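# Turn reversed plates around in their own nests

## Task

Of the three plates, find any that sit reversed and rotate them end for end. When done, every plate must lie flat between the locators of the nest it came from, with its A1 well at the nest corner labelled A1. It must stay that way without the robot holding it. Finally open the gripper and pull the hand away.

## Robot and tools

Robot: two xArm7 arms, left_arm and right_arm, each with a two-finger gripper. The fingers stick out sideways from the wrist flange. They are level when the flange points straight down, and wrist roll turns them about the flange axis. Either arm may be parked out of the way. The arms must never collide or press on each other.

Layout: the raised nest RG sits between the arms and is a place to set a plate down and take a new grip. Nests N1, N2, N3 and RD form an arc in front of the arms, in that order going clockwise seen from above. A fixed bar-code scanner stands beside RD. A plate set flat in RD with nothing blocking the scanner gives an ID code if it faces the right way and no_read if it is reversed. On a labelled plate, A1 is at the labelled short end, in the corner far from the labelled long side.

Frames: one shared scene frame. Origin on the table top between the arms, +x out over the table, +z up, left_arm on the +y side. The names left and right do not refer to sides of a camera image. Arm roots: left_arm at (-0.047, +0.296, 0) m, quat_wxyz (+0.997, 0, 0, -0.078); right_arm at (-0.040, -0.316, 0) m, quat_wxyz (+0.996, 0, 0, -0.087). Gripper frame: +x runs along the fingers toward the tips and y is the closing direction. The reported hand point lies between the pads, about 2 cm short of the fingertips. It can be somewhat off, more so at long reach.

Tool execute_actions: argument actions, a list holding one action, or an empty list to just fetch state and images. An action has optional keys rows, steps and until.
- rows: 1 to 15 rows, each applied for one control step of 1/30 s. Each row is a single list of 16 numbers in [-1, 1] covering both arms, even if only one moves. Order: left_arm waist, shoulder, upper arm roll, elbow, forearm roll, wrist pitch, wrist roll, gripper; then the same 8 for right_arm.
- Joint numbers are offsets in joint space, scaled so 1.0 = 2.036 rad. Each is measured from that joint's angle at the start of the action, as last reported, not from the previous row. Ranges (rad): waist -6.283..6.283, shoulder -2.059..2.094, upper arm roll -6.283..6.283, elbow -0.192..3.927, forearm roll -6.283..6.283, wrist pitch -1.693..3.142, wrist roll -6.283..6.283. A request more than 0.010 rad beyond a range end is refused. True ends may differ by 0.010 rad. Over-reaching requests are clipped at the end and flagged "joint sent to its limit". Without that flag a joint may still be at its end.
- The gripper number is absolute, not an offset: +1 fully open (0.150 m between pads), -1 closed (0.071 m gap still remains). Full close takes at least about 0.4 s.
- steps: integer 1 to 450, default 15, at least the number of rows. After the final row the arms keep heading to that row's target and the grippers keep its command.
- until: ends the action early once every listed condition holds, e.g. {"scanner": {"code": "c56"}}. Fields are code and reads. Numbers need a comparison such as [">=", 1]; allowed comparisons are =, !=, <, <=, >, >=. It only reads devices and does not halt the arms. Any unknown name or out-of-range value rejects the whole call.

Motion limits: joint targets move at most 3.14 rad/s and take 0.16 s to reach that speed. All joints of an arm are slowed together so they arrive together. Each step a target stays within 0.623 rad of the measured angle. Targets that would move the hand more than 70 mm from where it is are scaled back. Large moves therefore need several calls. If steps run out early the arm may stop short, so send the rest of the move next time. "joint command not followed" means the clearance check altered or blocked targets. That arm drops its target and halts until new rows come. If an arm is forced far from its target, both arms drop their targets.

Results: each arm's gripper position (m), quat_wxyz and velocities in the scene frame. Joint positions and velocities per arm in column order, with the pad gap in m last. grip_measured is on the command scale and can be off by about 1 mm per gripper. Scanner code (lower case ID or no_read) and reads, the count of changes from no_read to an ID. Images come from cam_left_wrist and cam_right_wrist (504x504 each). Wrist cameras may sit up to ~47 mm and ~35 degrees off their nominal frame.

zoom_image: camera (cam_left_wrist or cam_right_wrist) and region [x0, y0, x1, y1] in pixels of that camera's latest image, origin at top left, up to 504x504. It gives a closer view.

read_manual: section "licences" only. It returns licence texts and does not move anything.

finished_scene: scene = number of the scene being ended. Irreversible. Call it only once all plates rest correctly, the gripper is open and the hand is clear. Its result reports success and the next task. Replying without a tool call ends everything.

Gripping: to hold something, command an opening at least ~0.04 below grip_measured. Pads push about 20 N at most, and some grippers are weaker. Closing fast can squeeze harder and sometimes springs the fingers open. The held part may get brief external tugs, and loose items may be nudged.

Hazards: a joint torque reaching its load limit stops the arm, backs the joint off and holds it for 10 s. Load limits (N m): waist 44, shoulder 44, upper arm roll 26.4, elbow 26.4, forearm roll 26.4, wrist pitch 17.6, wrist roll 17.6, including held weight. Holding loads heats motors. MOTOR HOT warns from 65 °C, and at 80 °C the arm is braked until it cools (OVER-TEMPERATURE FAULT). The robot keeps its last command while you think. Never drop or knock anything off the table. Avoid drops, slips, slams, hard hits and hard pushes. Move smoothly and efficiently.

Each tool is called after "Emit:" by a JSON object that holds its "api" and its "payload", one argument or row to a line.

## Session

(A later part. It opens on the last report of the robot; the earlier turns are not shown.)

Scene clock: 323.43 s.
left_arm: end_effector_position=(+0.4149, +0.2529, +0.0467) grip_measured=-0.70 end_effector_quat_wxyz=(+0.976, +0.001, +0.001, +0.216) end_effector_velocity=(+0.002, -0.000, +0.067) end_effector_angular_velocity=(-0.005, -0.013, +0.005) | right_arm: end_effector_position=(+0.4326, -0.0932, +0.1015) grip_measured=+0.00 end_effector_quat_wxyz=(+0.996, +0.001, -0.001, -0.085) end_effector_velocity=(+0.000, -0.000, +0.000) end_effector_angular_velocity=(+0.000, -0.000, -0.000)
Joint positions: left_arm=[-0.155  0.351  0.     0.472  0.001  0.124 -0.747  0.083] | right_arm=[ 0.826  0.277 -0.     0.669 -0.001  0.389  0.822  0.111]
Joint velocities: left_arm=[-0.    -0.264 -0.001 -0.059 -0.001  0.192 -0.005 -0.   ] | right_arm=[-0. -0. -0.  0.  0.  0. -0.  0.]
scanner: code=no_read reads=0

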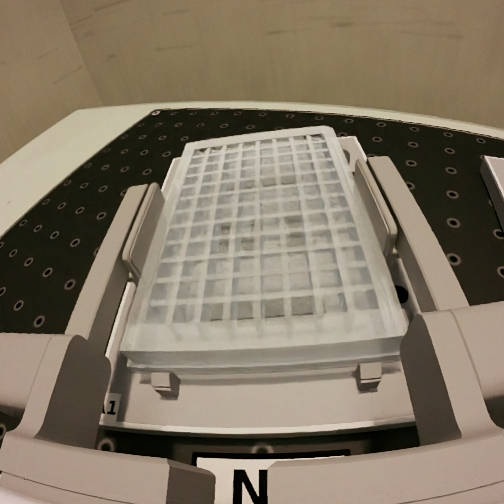

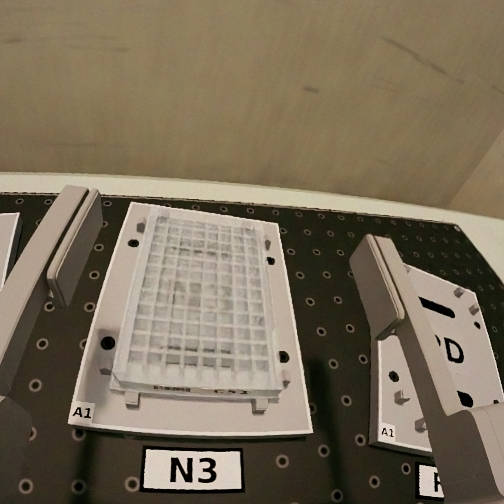

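Emit:
{"api": "execute_actions", "payload": {
  "actions": [
    {"steps": 1}
  ]
}}

Emit:
{"api": "zoom_image", "payload": {
  "camera": "cam_left_wrist",
  "region": [90, 320, 430, 460]
}}

Emit:
{"api": "zoom_image", "payload": {
  "camera": "cam_left_wrist",
  "region": [140, 110, 400, 210]
}}

Scene clock: 328.50 s.
left_arm: end_effector_position=(+0.4155, +0.2528, +0.0543) grip_measured=-0.70 end_effector_quat_wxyz=(+0.976, -0.000, -0.000, +0.216) end_effector_velocity=(+0.000, -0.000, +0.000) end_effector_angular_velocity=(-0.000, -0.000, +0.000) | right_arm: end_effector_position=(+0.4326, -0.0932, +0.1015) grip_measured=+0.00 end_effector_quat_wxyz=(+0.996, +0.001, -0.001, -0.085) end_effector_velocity=(+0.000, +0.000, +0.000) end_effector_angular_velocity=(+0.000, -0.001, -0.000)
Joint positions: left_arm=[-0.156  0.322  0.     0.467  0.     0.144 -0.747  0.083] | right_arm=[ 0.826  0.277 -0.     0.669 -0.001  0.389  0.822  0.111]
Joint velocities: left_arm=[-0.    -0.    -0.     0.    -0.001 -0.    -0.     0.   ] | right_arm=[-0.  0. -0.  0. -0. -0. -0.  0.]
scanner: code=no_read reads=0

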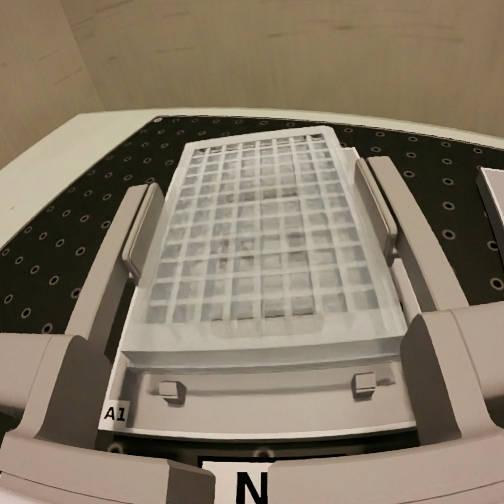

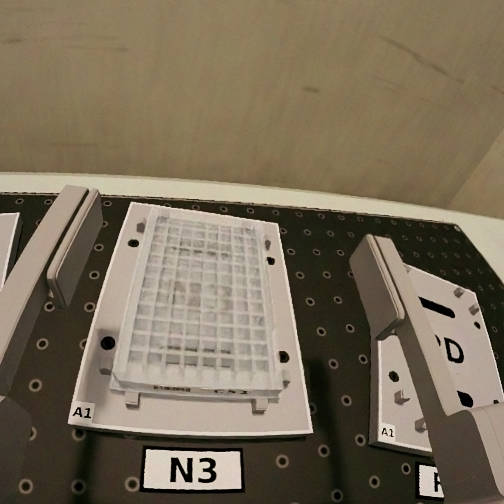

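Region (90, 320, 430, 460) of cam_left_wrist's 504x504 image, scaled by 1.482, with more detail than that image has; it fills the top 208 rows of this view, and the rest is white.

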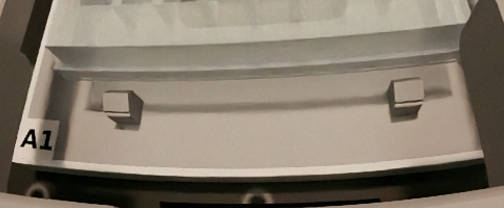

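Region (140, 110, 400, 210) of cam_left_wrist's 504x504 image, scaled by 1.938, with more detail than that image has; it fills the top 194 rows of this view, and the rest is white.

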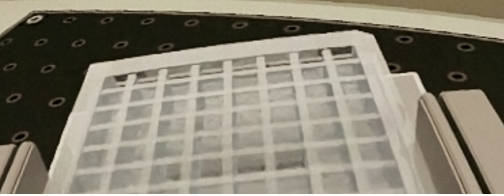

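Emit:
{"api": "zoom_image", "payload": {
  "camera": "cam_left_wrist",
  "region": [90, 340, 216, 445]
}}

Emit:
{"api": "zoom_image", "payload": {
  "camera": "cam_left_wrist",
  "region": [300, 340, 426, 445]
}}

Emit:
{"api": "zoom_image", "payload": {
  "camera": "cam_left_wrist",
  "region": [300, 115, 400, 185]
}}

Region (90, 340, 216, 445) of cam_left_wrist's 504x504 image, scaled by 4.000, with more detail than that image has.

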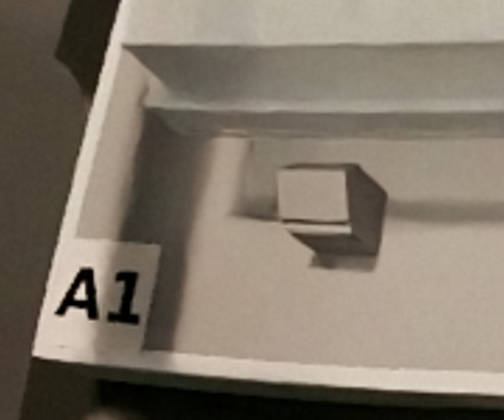

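Region (300, 340, 426, 445) of cam_left_wrist's 504x504 image, scaled by 4.000, with more detail than that image has.

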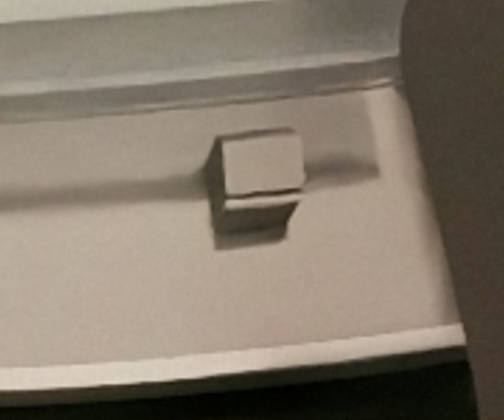

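Region (300, 115, 400, 185) of cam_left_wrist's 504x504 image, scaled by 5.040, with more detail than that image has; it fills the top 353 rows of this view, and the rest is white.

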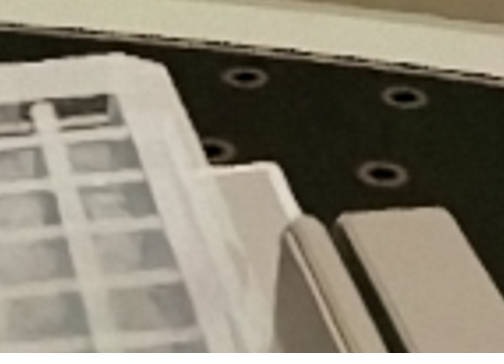

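Emit:
{"api": "execute_actions", "payload": {
  "actions": [
    {"rows": [[0,-0.015,0,-0.0025,0,0.0125,0,-0.80,0,0,0,0,0,0,0,0],[0,-0.03,0,-0.005,0,0.025,-0.01,-0.80,0,0,0,0,0,0,0,0],[0,-0.045,0,-0.0075,0,0.0375,-0.03,-0.80,0,0,0,0,0,0,0,0],[0.005,-0.045,0,0.005,0,0.05,-0.06,-0.80,0,0,0,0,0,0,0,0],[0.012,-0.04,0,0.025,0,0.065,-0.10,-0.80,0,0,0,0,0,0,0,0],[0.0889,0.0738,0,0.2721,0,0.1987,-0.6827,-0.80,0,0,0,0,0,0,0,0]], "steps": 24}
  ]
}}

Scene clock: 360.17 s.
left_arm: end_effector_position=(+0.4010, +0.3712, +0.1048) grip_measured=-0.70 end_effector_quat_wxyz=(+0.590, +0.000, -0.000, +0.807) end_effector_velocity=(-0.190, -0.067, +0.006) end_effector_angular_velocity=(-0.004, +0.017, +1.567) | right_arm: end_effector_position=(+0.4326, -0.0932, +0.1015) grip_measured=+0.00 end_effector_quat_wxyz=(+0.996, +0.001, -0.001, -0.085) end_effector_velocity=(-0.000, -0.000, -0.001) end_effector_angular_velocity=(-0.001, +0.002, -0.001)
Joint positions: left_arm=[ 0.022  0.468  0.     1.009  0.     0.542 -2.012  0.083] | right_arm=[ 0.826  0.277 -0.     0.669 -0.001  0.389  0.822  0.11 ]
Joint velocities: left_arm=[ 0.035  0.059 -0.018  0.134  0.001  0.091 -1.55  -0.   ] | right_arm=[ 0.     0.     0.    -0.001  0.001  0.001  0.     0.   ]
scanner: code=no_read reads=0

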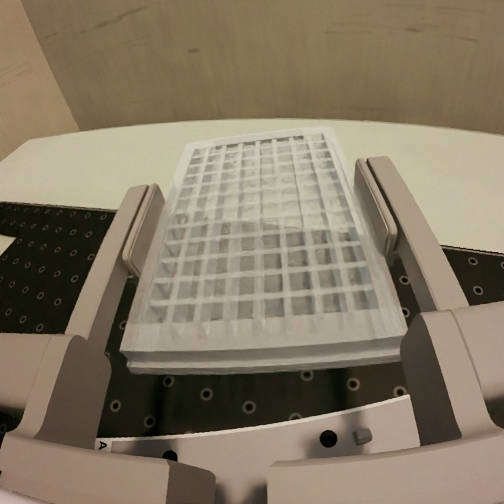

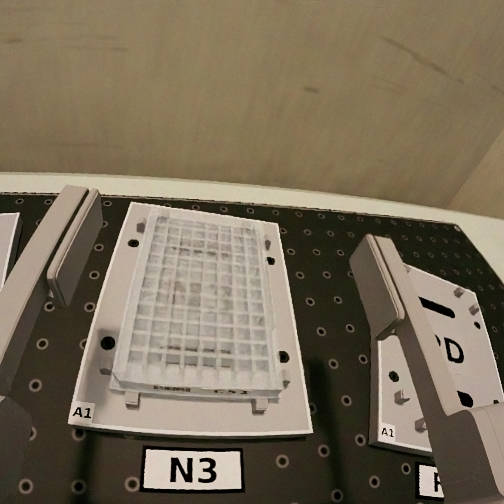

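Emit:
{"api": "execute_actions", "payload": {
  "actions": [
    {"rows": [[0.0902,0.1916,0,0.2949,0,0.1028,-0.7442,-0.80,0,0,0,0,0,0,0,-0.2],[0.0902,0.1916,0,0.2949,0,0.1028,-0.7442,-0.80,0,0,0,0,0,0,0,-0.2],[0.0902,0.1916,0,0.2949,0,0.1028,-0.7442,-0.80,0,0,0,0,0,0,0,-0.2],[0.0902,0.1916,0,0.2949,0,0.1028,-0.7442,-0.80,0.0825,0.1587,0,0.2237,0.0005,0.0665,-0.0724,-0.2]], "steps": 24}
  ]
}}

Scene clock: 373.87 s.
left_arm: end_effector_position=(+0.4382, +0.2667, +0.0754) grip_measured=-0.70 end_effector_quat_wxyz=(-0.206, -0.000, -0.000, +0.979) end_effector_velocity=(+0.018, -0.025, -0.004) end_effector_angular_velocity=(+0.007, +0.005, +0.276) | right_arm: end_effector_position=(+0.4646, +0.0851, +0.0749) grip_measured=-0.20 end_effector_quat_wxyz=(+0.998, -0.000, +0.000, +0.070) end_effector_velocity=(+0.020, +0.005, +0.003) end_effector_angular_velocity=(-0.004, -0.017, +0.004)
Joint positions: left_arm=[ 0.205  0.856  0.     1.607  0.     0.751 -3.507  0.083] | right_arm=[ 0.992  0.596 -0.     1.118  0.     0.523  0.677  0.103]
Joint velocities: left_arm=[ 0.012  0.017  0.009  0.019  0.001  0.007 -0.259  0.   ] | right_arm=[ 0.008  0.037 -0.028  0.067  0.002  0.022 -0.021  0.   ]
scanner: code=no_read reads=0

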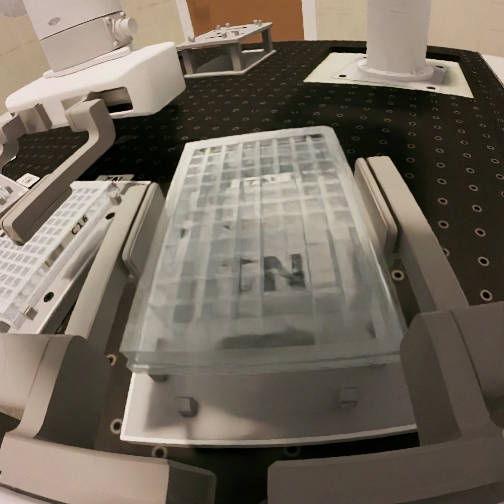

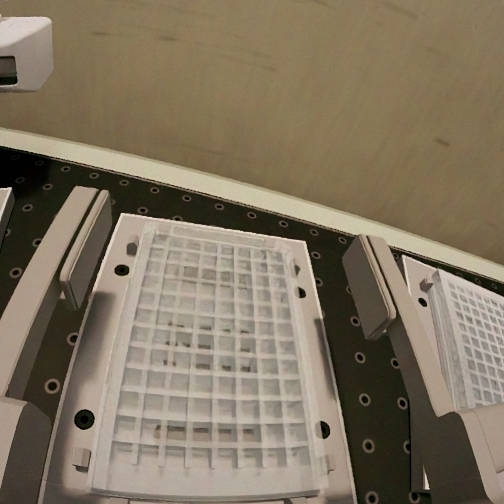

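Emit:
{"api": "execute_actions", "payload": {
  "actions": [
    {"rows": [[0.0003,0.008,0,0.003,0,-0.005,-0.00987,-0.80,0.0009,0.002,0,0.0032,0,0.0007,-0.0012,-0.2],[0.0003,0.015,0,0.005,0,-0.010,-0.00987,-0.80,0.0009,0.002,0,0.0032,0,0.0007,-0.0012,-0.2],[0.0003,0.02096,0,0.00667,0,-0.01428,-0.00987,-0.80,0.0009,0.002,0,0.0032,0,0.0007,-0.0012,-0.2]], "steps": 4}
  ]
}}

Scene clock: 383.13 s.
left_arm: end_effector_position=(+0.4408, +0.2644, +0.0704) grip_measured=-0.70 end_effector_quat_wxyz=(-0.216, -0.002, +0.000, +0.976) end_effector_velocity=(+0.008, -0.001, -0.101) end_effector_angular_velocity=(+0.000, -0.024, -0.006) | right_arm: end_effector_position=(+0.4650, +0.0874, +0.0748) grip_measured=-0.20 end_effector_quat_wxyz=(+0.997, -0.000, +0.000, +0.072) end_effector_velocity=(-0.000, +0.001, +0.000) end_effector_angular_velocity=(+0.001, -0.001, +0.004)
Joint positions: left_arm=[ 0.206  0.868  0.     1.614  0.     0.741 -3.527  0.083] | right_arm=[ 0.994  0.6   -0.     1.124  0.001  0.524  0.675  0.103]
Joint velocities: left_arm=[-0.002  0.223 -0.002  0.078  0.    -0.169  0.002 -0.   ] | right_arm=[-0.     0.001  0.001  0.001 -0.    -0.001 -0.003 -0.   ]
scanner: code=no_read reads=0

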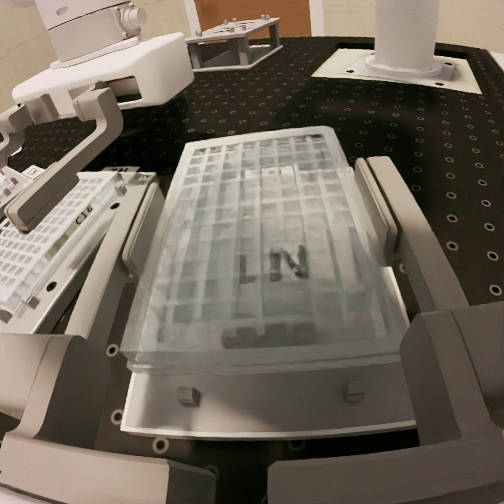

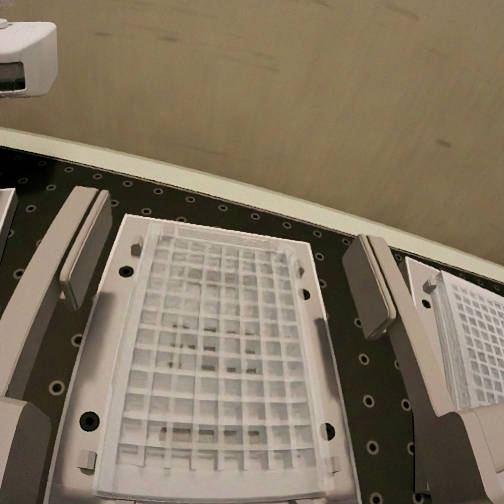

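Emit:
{"api": "execute_actions", "payload": {
  "actions": [
    {"steps": 1}
  ]
}}

Emit:
{"api": "zoom_image", "payload": {
  "camera": "cam_left_wrist",
  "region": [90, 340, 216, 445]
}}

Emit:
{"api": "zoom_image", "payload": {
  "camera": "cam_left_wrist",
  "region": [300, 340, 426, 445]
}}

Emit:
{"api": "zoom_image", "payload": {
  "camera": "cam_left_wrist",
  "region": [300, 115, 400, 185]
}}

Scene clock: 389.63 s.
left_arm: end_effector_position=(+0.4398, +0.2643, +0.0560) grip_measured=-0.70 end_effector_quat_wxyz=(-0.216, -0.000, -0.000, +0.976) end_effector_velocity=(-0.000, -0.001, +0.000) end_effector_angular_velocity=(-0.000, -0.000, -0.003) | right_arm: end_effector_position=(+0.4650, +0.0875, +0.0748) grip_measured=-0.20 end_effector_quat_wxyz=(+0.997, -0.000, +0.000, +0.072) end_effector_velocity=(+0.000, +0.000, +0.001) end_effector_angular_velocity=(+0.001, -0.001, +0.000)
Joint positions: left_arm=[ 0.206  0.899  0.     1.621  0.     0.722 -3.527  0.083] | right_arm=[ 0.994  0.6   -0.     1.124  0.     0.524  0.674  0.103]
Joint velocities: left_arm=[-0.001 -0.    -0.001 -0.     0.001  0.    -0.    -0.   ] | right_arm=[-0.     0.    -0.     0.001  0.    -0.    -0.001 -0.   ]
scanner: code=no_read reads=0

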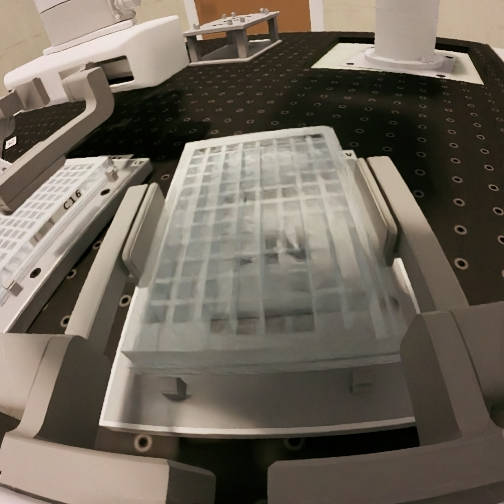

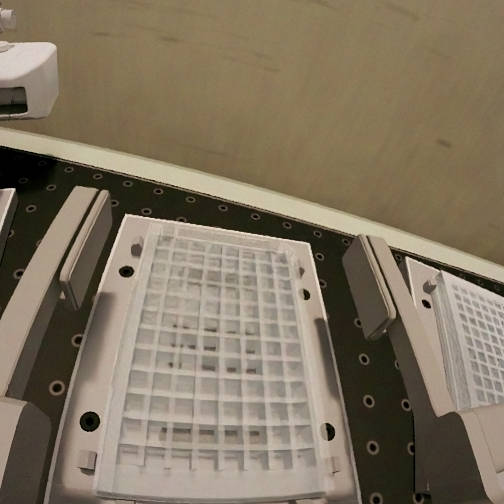

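Region (90, 340, 216, 445) of cam_left_wrist's 504x504 image, scaled by 4.000, with more detail than that image has.

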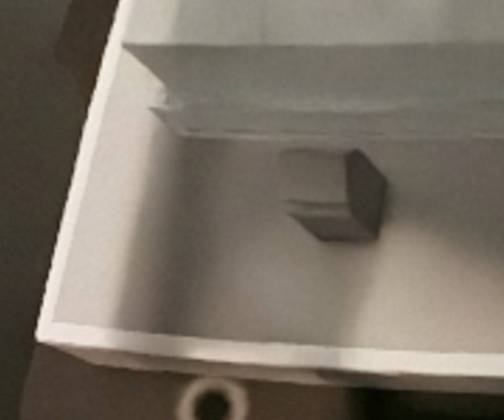

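Region (300, 340, 426, 445) of cam_left_wrist's 504x504 image, scaled by 4.000, with more detail than that image has.

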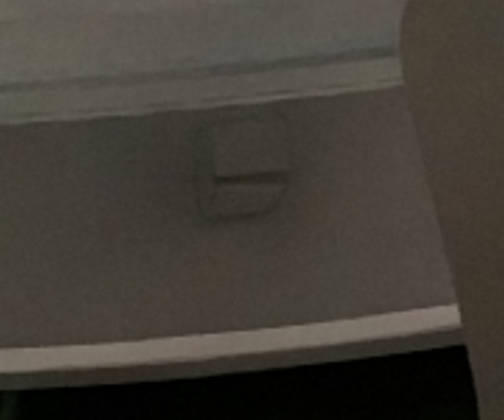

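Region (300, 115, 400, 185) of cam_left_wrist's 504x504 image, scaled by 5.040, with more detail than that image has; it fills the top 353 rows of this view, and the rest is white.

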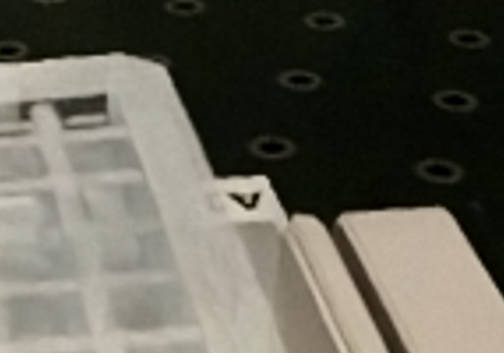

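Emit:
{"api": "execute_actions", "payload": {
  "actions": [
    {"rows": [[-0.0005,-0.0015,0,-0.004,0,-0.005,-0.0005,-0.80,0.005,0.002,0,-0.01,0,-0.012,0.006,-0.3],[-0.00107,-0.00307,0,-0.00831,0,-0.01015,-0.00107,-0.80,0.01,0.0045,0,-0.02,0,-0.0245,0.012,-0.3],[-0.00107,-0.00307,0,-0.00831,0,-0.01015,-0.00107,-0.80,0.01387,0.00665,0,-0.02796,0,-0.03461,0.0173,-0.3]], "steps": 14}
  ]
}}

Emit:
{"api": "zoom_image", "payload": {
  "camera": "cam_left_wrist",
  "region": [90, 340, 216, 445]
}}

Emit:
{"api": "zoom_image", "payload": {
  "camera": "cam_left_wrist",
  "region": [300, 340, 426, 445]
}}

Emit:
{"api": "zoom_image", "payload": {
  "camera": "cam_left_wrist",
  "region": [300, 115, 400, 185]
}}

Scene clock: 437.50 s.
left_arm: end_effector_position=(+0.4383, +0.2630, +0.0540) grip_measured=-0.70 end_effector_quat_wxyz=(-0.216, -0.005, +0.001, +0.976) end_effector_velocity=(-0.000, +0.000, -0.000) end_effector_angular_velocity=(+0.001, -0.001, +0.001) | right_arm: end_effector_position=(+0.4445, +0.0845, +0.0566) grip_measured=-0.30 end_effector_quat_wxyz=(+0.998, +0.000, -0.000, +0.068) end_effector_velocity=(+0.000, -0.002, +0.001) end_effector_angular_velocity=(+0.004, -0.006, -0.006)
Joint positions: left_arm=[ 0.204  0.892  0.     1.604  0.     0.701 -3.529  0.083] | right_arm=[ 1.021  0.613 -0.001  1.069  0.001  0.455  0.709  0.099]
Joint velocities: left_arm=[-0.    -0.001  0.001 -0.002 -0.    -0.002 -0.001  0.   ] | right_arm=[ 0.001 -0.002 -0.003 -0.006 -0.    -0.011  0.006 -0.   ]
scanner: code=no_read reads=0

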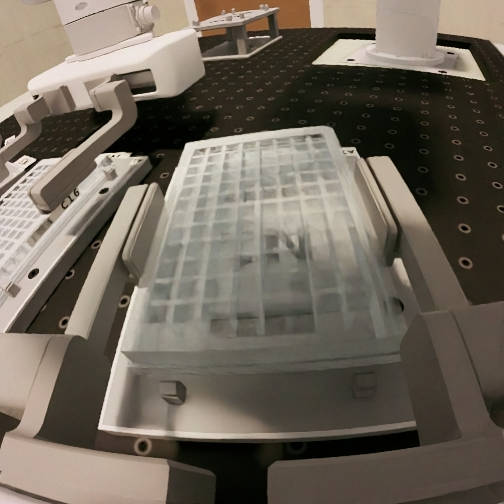

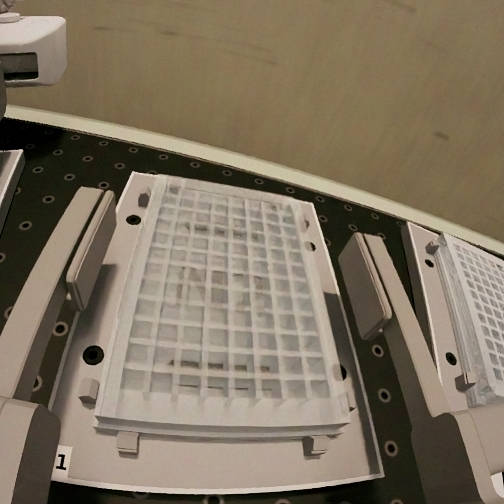

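Region (90, 340, 216, 445) of cam_left_wrist's 504x504 image, scaled by 4.000, with more detail than that image has.

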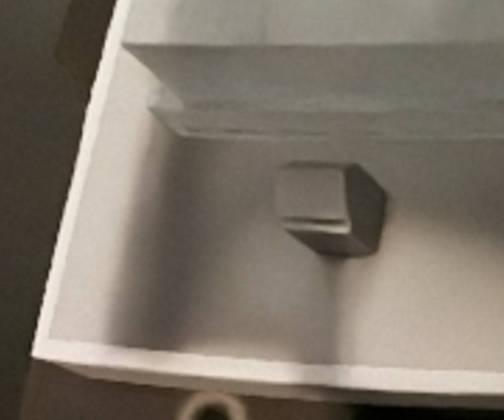

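Region (300, 340, 426, 445) of cam_left_wrist's 504x504 image, scaled by 4.000, with more detail than that image has.

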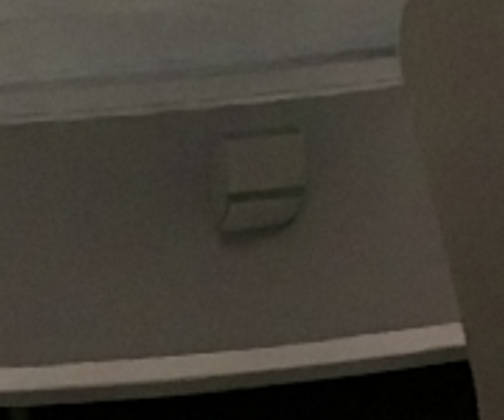

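Region (300, 115, 400, 185) of cam_left_wrist's 504x504 image, scaled by 5.040, with more detail than that image has; it fills the top 353 rows of this view, and the rest is white.

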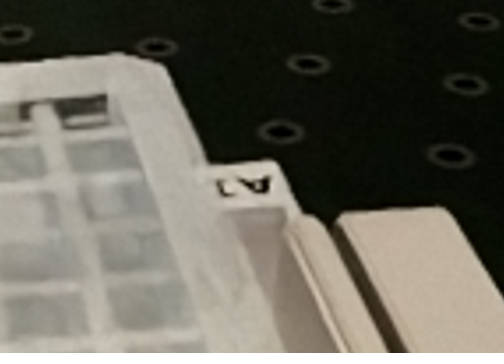

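Emit:
{"api": "zoom_image", "payload": {
  "camera": "cam_right_wrist",
  "region": [40, 160, 240, 470]
}}

Emit:
{"api": "zoom_image", "payload": {
  "camera": "cam_right_wrist",
  "region": [220, 180, 420, 490]
}}

Region (40, 160, 240, 470) of cam_right_wrist's 504x504 image, scaled by 1.626, with more detail than that image has; it fills the left 325 columns of this view, and the rest is white.

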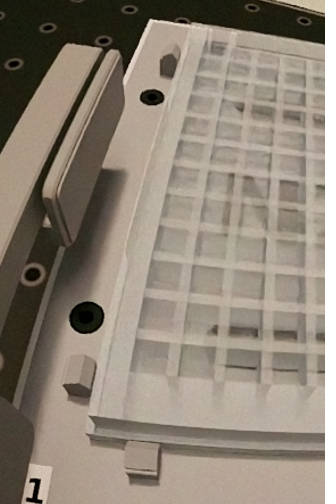

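Region (220, 180, 420, 490) of cam_right_wrist's 504x504 image, scaled by 1.626, with more detail than that image has; it fills the left 325 columns of this view, and the rest is white.

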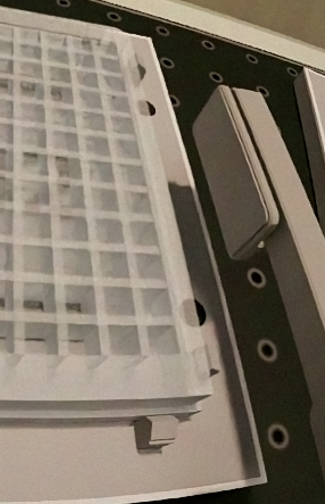

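Emit:
{"api": "execute_actions", "payload": {
  "actions": [
    {"rows": [[0,0.00075,0,0.00026,0,-0.00049,0,-0.80,0,0.0011,0,0.0001,0,-0.0009,0,-0.35],[0,0.0020,0,0.00069,0,-0.00131,0,-0.80,0,0.0029,0,0.0004,0,-0.0025,0,-0.38],[0,0.0035,0,0.00121,0,-0.00229,0,-0.80,0,0.005,0,0.0007,0,-0.0043,0,-0.4],[0,0.00512,0,0.00177,0,-0.00335,0,-0.80,-0.0001,0.0073,0,0.001,0,-0.0063,0,-0.42],[0,0.00674,0,0.00233,0,-0.00441,0,-0.80,-0.0001,0.0096,0,0.0013,0,-0.0083,0,-0.44],[0,0.00824,0,0.00284,0,-0.00539,0,-0.80,-0.0001,0.0118,0,0.0016,0,-0.0102,0,-0.46],[0,0.00962,0,0.00332,0,-0.00629,0,-0.80,-0.0001,0.0138,0,0.0019,0,-0.0118,0,-0.48],[0,0.01087,0,0.00375,0,-0.00711,0,-0.80,-0.00015,0.0155,0,0.0022,0,-0.0134,0,-0.5],[0,0.01187,0,0.00409,0,-0.00776,0,-0.80,-0.00015,0.017,0,0.0024,0,-0.0146,0,-0.5],[0,0.01249,0,0.00431,0,-0.00817,0,-0.80,-0.00015,0.01786,0,0.00248,0,-0.01538,0,-0.5]], "steps": 18}
  ]
}}

Emit:
{"api": "zoom_image", "payload": {
  "camera": "cam_left_wrist",
  "region": [80, 100, 460, 420]
}}

Scene clock: 458.67 s.
left_arm: end_effector_position=(+0.4383, +0.2629, +0.0428) grip_measured=-0.70 end_effector_quat_wxyz=(-0.216, -0.005, +0.001, +0.976) end_effector_velocity=(+0.001, -0.001, -0.001) end_effector_angular_velocity=(-0.001, -0.003, -0.001) | right_arm: end_effector_position=(+0.4439, +0.0835, +0.0423) grip_measured=-0.50 end_effector_quat_wxyz=(+0.998, +0.000, -0.000, +0.068) end_effector_velocity=(+0.001, +0.001, +0.001) end_effector_angular_velocity=(+0.005, -0.004, -0.000)
Joint positions: left_arm=[ 0.203  0.917  0.     1.613  0.     0.685 -3.529  0.083] | right_arm=[ 1.021  0.649 -0.001  1.074  0.001  0.424  0.709  0.091]
Joint velocities: left_arm=[-0.001  0.002 -0.001  0.002 -0.001 -0.003 -0.    -0.   ] | right_arm=[-0.     0.003 -0.     0.003 -0.    -0.006  0.    -0.   ]
scanner: code=no_read reads=0

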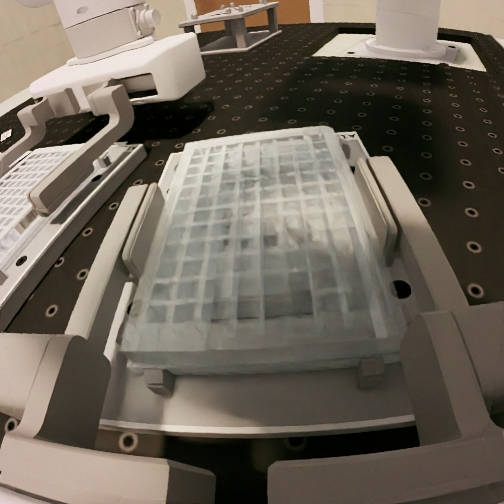

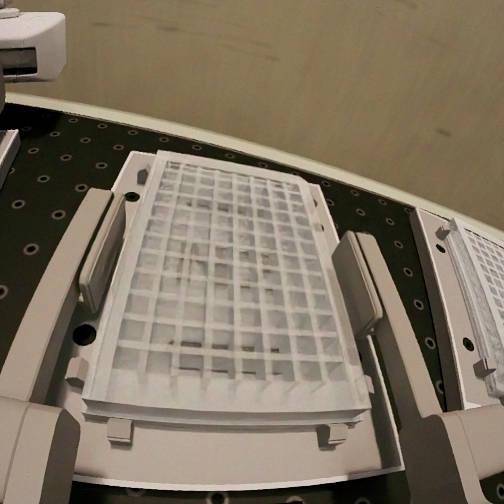

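Region (80, 100, 460, 420) of cam_left_wrist's 504x504 image, scaled by 1.326, with more detail than that image has; it fills the top 424 rows of this view, and the rest is white.

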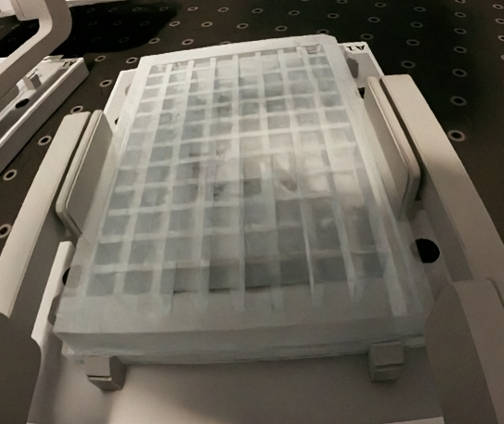

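Emit:
{"api": "execute_actions", "payload": {
  "actions": [
    {"rows": [[0,0.00067,0,0.00025,0,-0.00042,0,-0.80,0,0,0,0,0,0,0,-0.55],[0,0.00067,0,0.00025,0,-0.00042,0,-0.80,0,0,0,0,0,0,0,-0.59],[0,0.00067,0,0.00025,0,-0.00042,0,-0.78,0,0,0,0,0,0,0,-0.63],[0,0.00067,0,0.00025,0,-0.00042,0,-0.74,0,0,0,0,0,0,0,-0.66],[0,0.00067,0,0.00025,0,-0.00042,0,-0.70,0,0,0,0,0,0,0,-0.69],[0,0.00067,0,0.00025,0,-0.00042,0,-0.66,0,0,0,0,0,0,0,-0.72],[0,0.00067,0,0.00025,0,-0.00042,0,-0.58,0,0,0,0,0,0,0,-0.75],[0,0.00067,0,0.00025,0,-0.00042,0,-0.48,0,0,0,0,0,0,0,-0.78],[0,0.00067,0,0.00025,0,-0.00042,0,-0.40,0,0,0,0,0,0,0,-0.82]], "steps": 12}
  ]
}}

Scene clock: 464.67 s.
left_arm: end_effector_position=(+0.4382, +0.2629, +0.0421) grip_measured=-0.41 end_effector_quat_wxyz=(-0.216, -0.005, +0.001, +0.976) end_effector_velocity=(-0.001, +0.001, -0.001) end_effector_angular_velocity=(+0.000, +0.002, +0.003) | right_arm: end_effector_position=(+0.4439, +0.0838, +0.0426) grip_measured=-0.71 end_effector_quat_wxyz=(+0.998, +0.001, -0.001, +0.068) end_effector_velocity=(-0.000, -0.000, -0.000) end_effector_angular_velocity=(-0.001, +0.001, -0.000)
Joint positions: left_arm=[ 0.203  0.919  0.     1.613  0.     0.684 -3.529  0.094] | right_arm=[ 1.021  0.649 -0.001  1.074  0.     0.423  0.709  0.082]
Joint velocities: left_arm=[ 0.002  0.001  0.001 -0.001 -0.001  0.     0.     0.012] | right_arm=[-0.     0.    -0.    -0.001 -0.     0.     0.    -0.   ]
scanner: code=no_read reads=0

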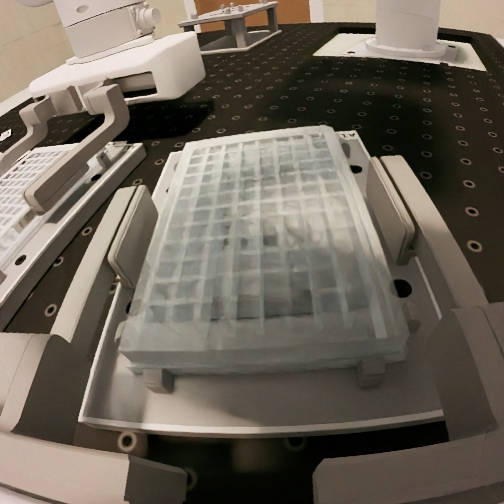

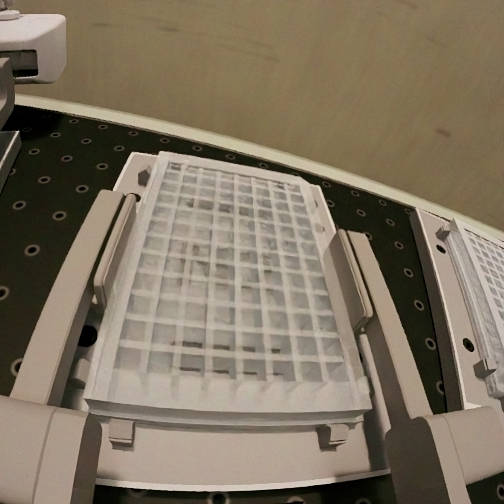

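Emit:
{"api": "execute_actions", "payload": {
  "actions": [
    {"rows": [[0,-0.003,0,-0.001,0,0.002,0,-0.4,0.0001,-0.0015,0,-0.0003,0,0.0011,0,-0.82],[0,-0.008,0,-0.0026,0,0.0054,0,-0.4,0.0002,-0.004,0,-0.0009,0,0.003,0.0002,-0.82],[0,-0.015,0,-0.0047,0,0.0103,0,-0.4,0.0002,-0.007,0,-0.0017,0,0.0052,0.0002,-0.82],[0,-0.023,0,-0.0071,0,0.0159,0,-0.4,0.0002,-0.010,0,-0.0025,0,0.0074,0.0002,-0.82],[0,-0.030,0,-0.0091,0,0.0209,0,-0.4,0.0002,-0.013,0,-0.0032,0,0.0097,0.0002,-0.82],[0,-0.0373,0,-0.0112,0,0.0261,0,-0.4,0.0002,-0.0155,0,-0.0038,0,0.0117,0.0002,-0.82]], "steps": 7}
  ]
}}

Scene clock: 473.10 s.
left_arm: end_effector_position=(+0.4376, +0.2629, +0.0575) grip_measured=-0.40 end_effector_quat_wxyz=(-0.216, -0.003, +0.000, +0.976) end_effector_velocity=(+0.010, +0.001, +0.174) end_effector_angular_velocity=(+0.003, -0.039, -0.001) | right_arm: end_effector_position=(+0.4434, +0.0834, +0.0473) grip_measured=-0.71 end_effector_quat_wxyz=(+0.998, -0.001, +0.000, +0.068) end_effector_velocity=(+0.000, +0.001, +0.061) end_effector_angular_velocity=(+0.008, -0.004, -0.011)
Joint positions: left_arm=[ 0.203  0.885  0.     1.601  0.     0.709 -3.529  0.095] | right_arm=[ 1.021  0.634 -0.001  1.069  0.     0.437  0.709  0.082]
Joint velocities: left_arm=[-0.    -0.371  0.    -0.09   0.001  0.242 -0.     0.   ] | right_arm=[ 0.001 -0.157  0.002 -0.038  0.004  0.11   0.01  -0.   ]
scanner: code=no_read reads=0

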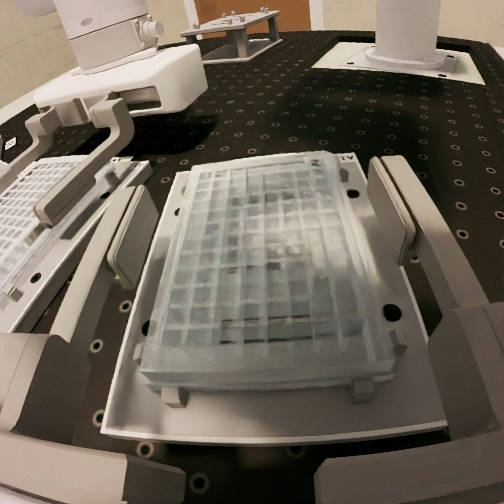

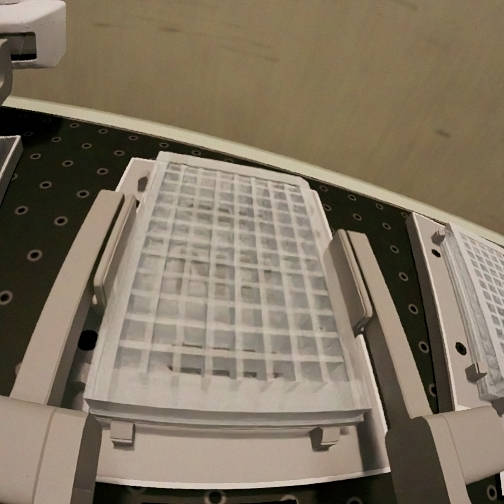

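Emit:
{"api": "execute_actions", "payload": {
  "actions": [
    {"steps": 1}
  ]
}}

Emit:
{"api": "zoom_image", "payload": {
  "camera": "cam_right_wrist",
  "region": [70, 380, 196, 485]
}}

Emit:
{"api": "zoom_image", "payload": {
  "camera": "cam_right_wrist",
  "region": [270, 385, 396, 490]
}}

Emit:
{"api": "zoom_image", "payload": {
  "camera": "cam_right_wrist",
  "region": [100, 140, 200, 210]
}}

Scene clock: 506.43 s.
left_arm: end_effector_position=(+0.4381, +0.2629, +0.0769) grip_measured=-0.40 end_effector_quat_wxyz=(-0.216, -0.005, +0.001, +0.976) end_effector_velocity=(-0.000, +0.001, -0.001) end_effector_angular_velocity=(+0.003, +0.001, -0.001) | right_arm: end_effector_position=(+0.4439, +0.0841, +0.0546) grip_measured=-0.71 end_effector_quat_wxyz=(+0.998, +0.001, -0.001, +0.068) end_effector_velocity=(-0.000, -0.000, -0.000) end_effector_angular_velocity=(-0.000, +0.001, +0.001)
Joint positions: left_arm=[ 0.203  0.843  0.     1.59   0.     0.737 -3.529  0.095] | right_arm=[ 1.022  0.617 -0.001  1.067  0.     0.447  0.709  0.082]
Joint velocities: left_arm=[-0.     0.001  0.002  0.     0.002  0.     0.    -0.   ] | right_arm=[ 0.     0.     0.    -0.001  0.001 -0.001 -0.001  0.   ]
scanner: code=no_read reads=0

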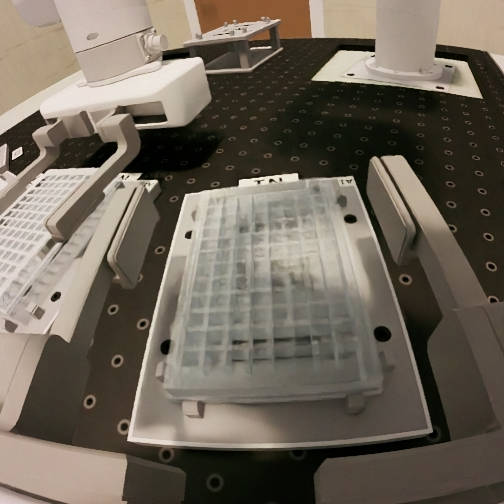

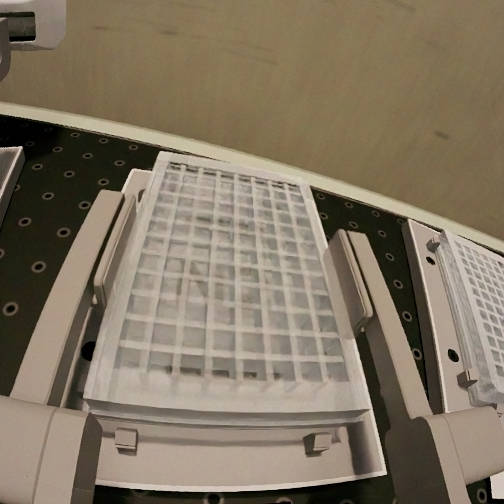

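Region (70, 380, 196, 485) of cam_right_wrist's 504x504 image, scaled by 4.000, with more detail than that image has.

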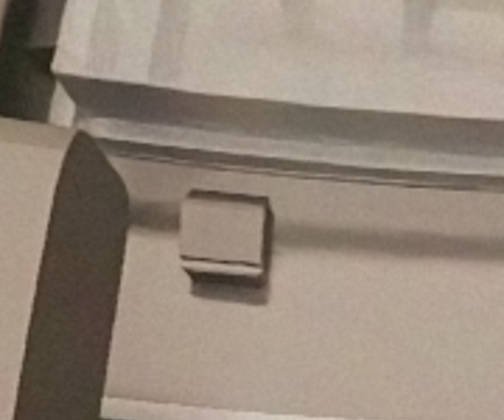

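Region (270, 385, 396, 490) of cam_right_wrist's 504x504 image, scaled by 4.000, with more detail than that image has.

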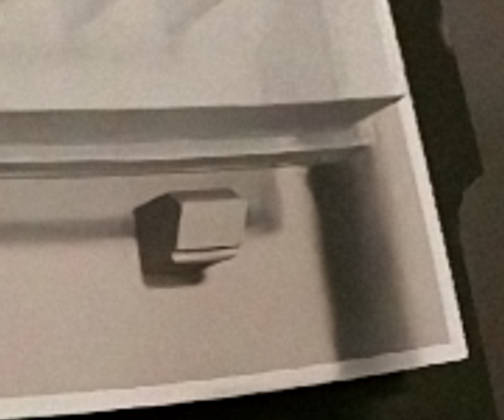

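Region (100, 140, 200, 210) of cam_right_wrist's 504x504 image, scaled by 5.040, with more detail than that image has; it fills the top 353 rows of this view, and the rest is white.

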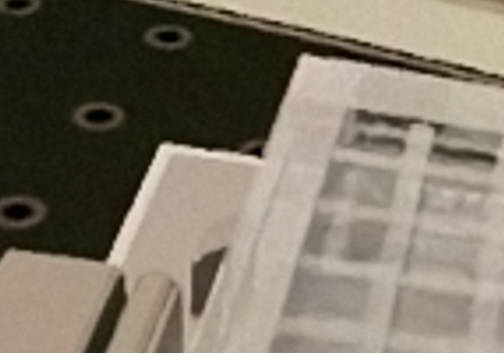

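Emit:
{"api": "execute_actions", "payload": {
  "actions": [
    {"rows": [[0.2932,-0.4632,0,-0.4862,0,-0.0182,0,-0.4,0,-0.006,0,-0.001,0,0.005,0,-0.82],[0.2932,-0.4632,0,-0.4862,0,-0.0182,0,-0.4,0,-0.016,0,-0.003,0,0.013,0,-0.82],[0.2932,-0.4632,0,-0.4862,0,-0.0182,0,-0.4,0,-0.028,0,-0.005,0,0.023,0,-0.82],[0.2932,-0.4632,0,-0.4862,0,-0.0182,0,-0.4,0,-0.0378,0,-0.0069,0,0.0309,0,-0.82],[0.2932,-0.4632,0,-0.4862,0,-0.0182,0,-0.4,-0.005,-0.045,0,-0.015,0,0.030,-0.01,-0.82],[0.2932,-0.4632,0,-0.4862,0,-0.0182,0,-0.4,-0.015,-0.055,0,-0.032,0,0.023,-0.04,-0.82],[0.2932,-0.4632,0,-0.4862,0,-0.0182,0,-0.4,-0.2201,-0.2591,0.0005,-0.3901,0,-0.1295,-0.9235,-0.82]], "steps": 32}
  ]
}}

Scene clock: 518.43 s.
left_arm: end_effector_position=(+0.1855, +0.3976, +0.2052) grip_measured=-0.40 end_effector_quat_wxyz=(-0.489, -0.000, -0.000, +0.872) end_effector_velocity=(-0.082, -0.024, -0.000) end_effector_angular_velocity=(-0.010, +0.014, +0.120) | right_arm: end_effector_position=(+0.3105, -0.0606, +0.0858) grip_measured=-0.71 end_effector_quat_wxyz=(+0.860, +0.000, -0.001, +0.510) end_effector_velocity=(-0.310, +0.086, -0.004) end_effector_angular_velocity=(-0.005, +0.004, +2.033)
Joint positions: left_arm=[ 0.789 -0.08   0.002  0.622  0.     0.701 -3.529  0.095] | right_arm=[ 0.596  0.113  0.001  0.313  0.     0.199 -0.649  0.082]
Joint velocities: left_arm=[ 0.139 -0.262 -0.022 -0.293 -0.002 -0.013 -0.001 -0.   ] | right_arm=[-0.117 -0.122  0.003 -0.215  0.    -0.087 -2.147 -0.   ]
scanner: code=no_read reads=0

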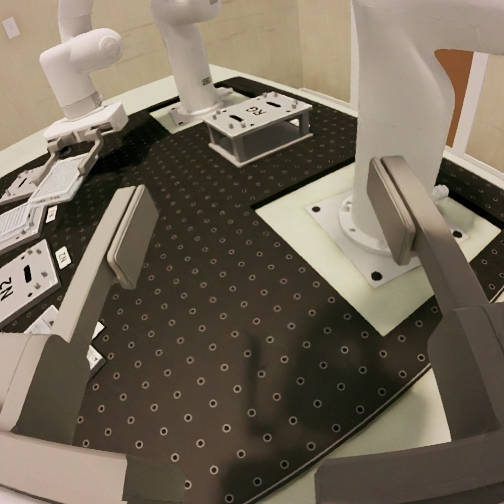

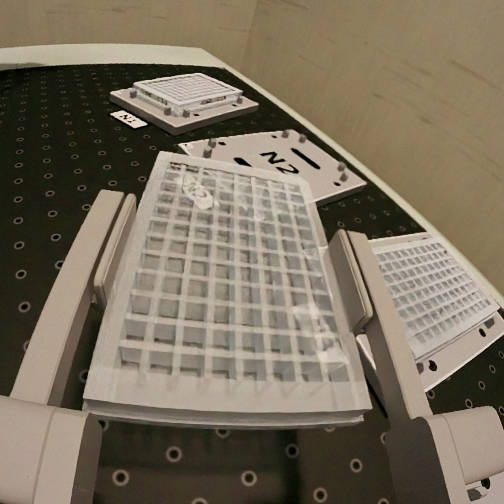

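Emit:
{"api": "zoom_image", "payload": {
  "camera": "cam_right_wrist",
  "region": [100, 60, 270, 145]
}}

Region (100, 60, 270, 145) of cam_right_wrist's 504x504 image, scaled by 2.965, with more detail than that image has.

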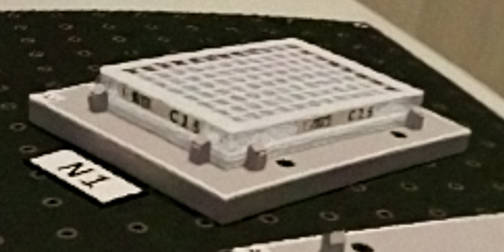

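Emit:
{"api": "execute_actions", "payload": {
  "actions": [
    {"rows": [[0.0054,-0.0098,-0.001,-0.0108,0,-0.0005,0,-0.4,-0.0109,-0.005,-0.0005,-0.019,0,-0.013,-0.2565,-0.82],[0.0054,-0.0098,-0.001,-0.0108,0,-0.0005,0,-0.4,-0.0109,0.010,-0.0005,-0.0172,0,-0.0265,-0.2565,-0.82],[0.0054,-0.0098,-0.001,-0.0108,0,-0.0005,0,-0.4,-0.0109,0.030,-0.0005,-0.0142,0,-0.0437,-0.2565,-0.82],[0.0054,-0.0098,-0.001,-0.0108,0,-0.0005,0,-0.4,-0.0109,0.052,-0.0005,-0.0105,0,-0.062,-0.2565,-0.82],[0.0054,-0.0098,-0.001,-0.0108,0,-0.0005,0,-0.4,-0.0109,0.072,-0.0005,-0.0065,0,-0.078,-0.2565,-0.82],[0.0054,-0.0098,-0.001,-0.0108,0,-0.0005,0,-0.4,-0.0109,0.086,-0.0005,-0.0035,0,-0.089,-0.2565,-0.82],[0.0054,-0.0098,-0.001,-0.0108,0,-0.0005,0,-0.4,-0.0109,0.0945,-0.0005,-0.0017,0,-0.0956,-0.2565,-0.82]], "steps": 9}
  ]
}}

Scene clock: 534.50 s.
left_arm: end_effector_position=(+0.1794, +0.3958, +0.2052) grip_measured=-0.40 end_effector_quat_wxyz=(-0.493, +0.000, -0.000, +0.870) end_effector_velocity=(-0.000, +0.000, -0.000) end_effector_angular_velocity=(+0.000, +0.001, -0.001) | right_arm: end_effector_position=(+0.2332, -0.0534, +0.0572) grip_measured=-0.71 end_effector_quat_wxyz=(+0.712, +0.000, +0.001, +0.702) end_effector_velocity=(-0.050, -0.011, -0.199) end_effector_angular_velocity=(-0.037, +0.088, +0.164)
Joint positions: left_arm=[ 0.8   -0.1   -0.     0.6    0.     0.7   -3.529  0.095] | right_arm=[ 0.574  0.229 -0.     0.296  0.     0.068 -1.158  0.082]
Joint velocities: left_arm=[ 0.     0.001 -0.001  0.     0.001  0.    -0.     0.   ] | right_arm=[-0.005  0.917  0.003  0.131 -0.    -0.691 -0.166 -0.   ]
scanner: code=no_read reads=0

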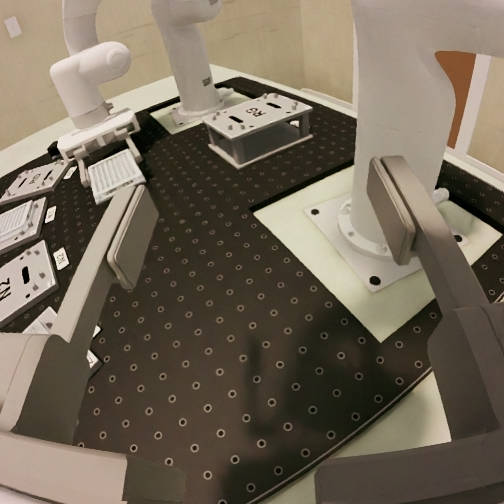

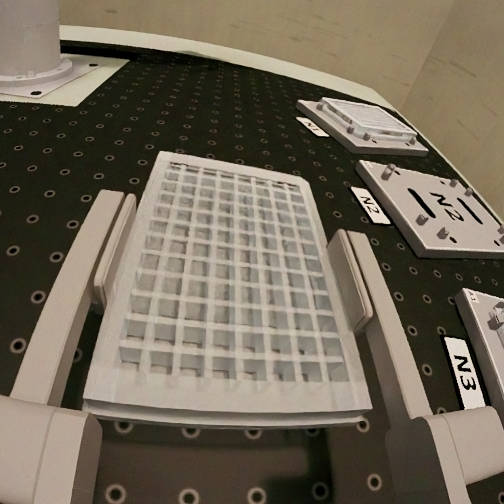

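Emit:
{"api": "execute_actions", "payload": {
  "actions": [
    {"steps": 1}
  ]
}}

Emit:
{"api": "zoom_image", "payload": {
  "camera": "cam_right_wrist",
  "region": [70, 380, 410, 504]
}}

Scene clock: 536.47 s.
left_arm: end_effector_position=(+0.1794, +0.3958, +0.2052) grip_measured=-0.40 end_effector_quat_wxyz=(-0.493, +0.000, -0.000, +0.870) end_effector_velocity=(+0.000, -0.000, -0.000) end_effector_angular_velocity=(-0.001, +0.000, +0.001) | right_arm: end_effector_position=(+0.2310, -0.0537, +0.0421) grip_measured=-0.71 end_effector_quat_wxyz=(+0.708, -0.000, -0.000, +0.706) end_effector_velocity=(-0.001, +0.000, -0.000) end_effector_angular_velocity=(-0.000, +0.001, +0.000)
Joint positions: left_arm=[ 0.8   -0.1   -0.     0.6    0.     0.7   -3.529  0.095] | right_arm=[ 0.573  0.305 -0.     0.31   0.     0.005 -1.171  0.082]
Joint velocities: left_arm=[ 0.001  0.001 -0.     0.    -0.001 -0.     0.    -0.   ] | right_arm=[ 0.    -0.     0.001 -0.001  0.    -0.001  0.     0.   ]
scanner: code=no_read reads=0

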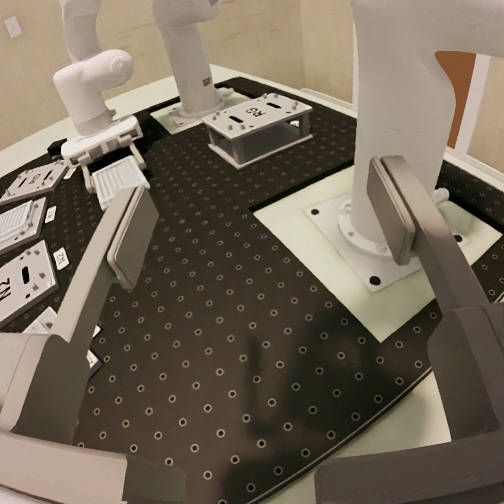

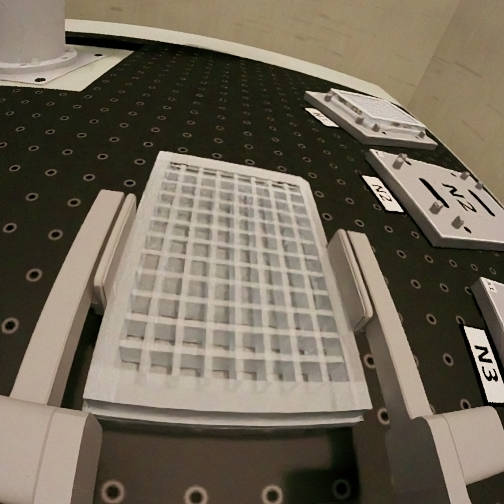

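Region (70, 380, 410, 504) of cam_right_wrist's 504x504 image, scaled by 1.482, with more detail than that image has; it fills the top 184 rows of this view, and the rest is white.

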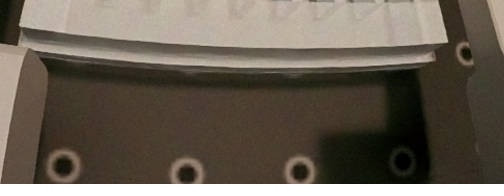

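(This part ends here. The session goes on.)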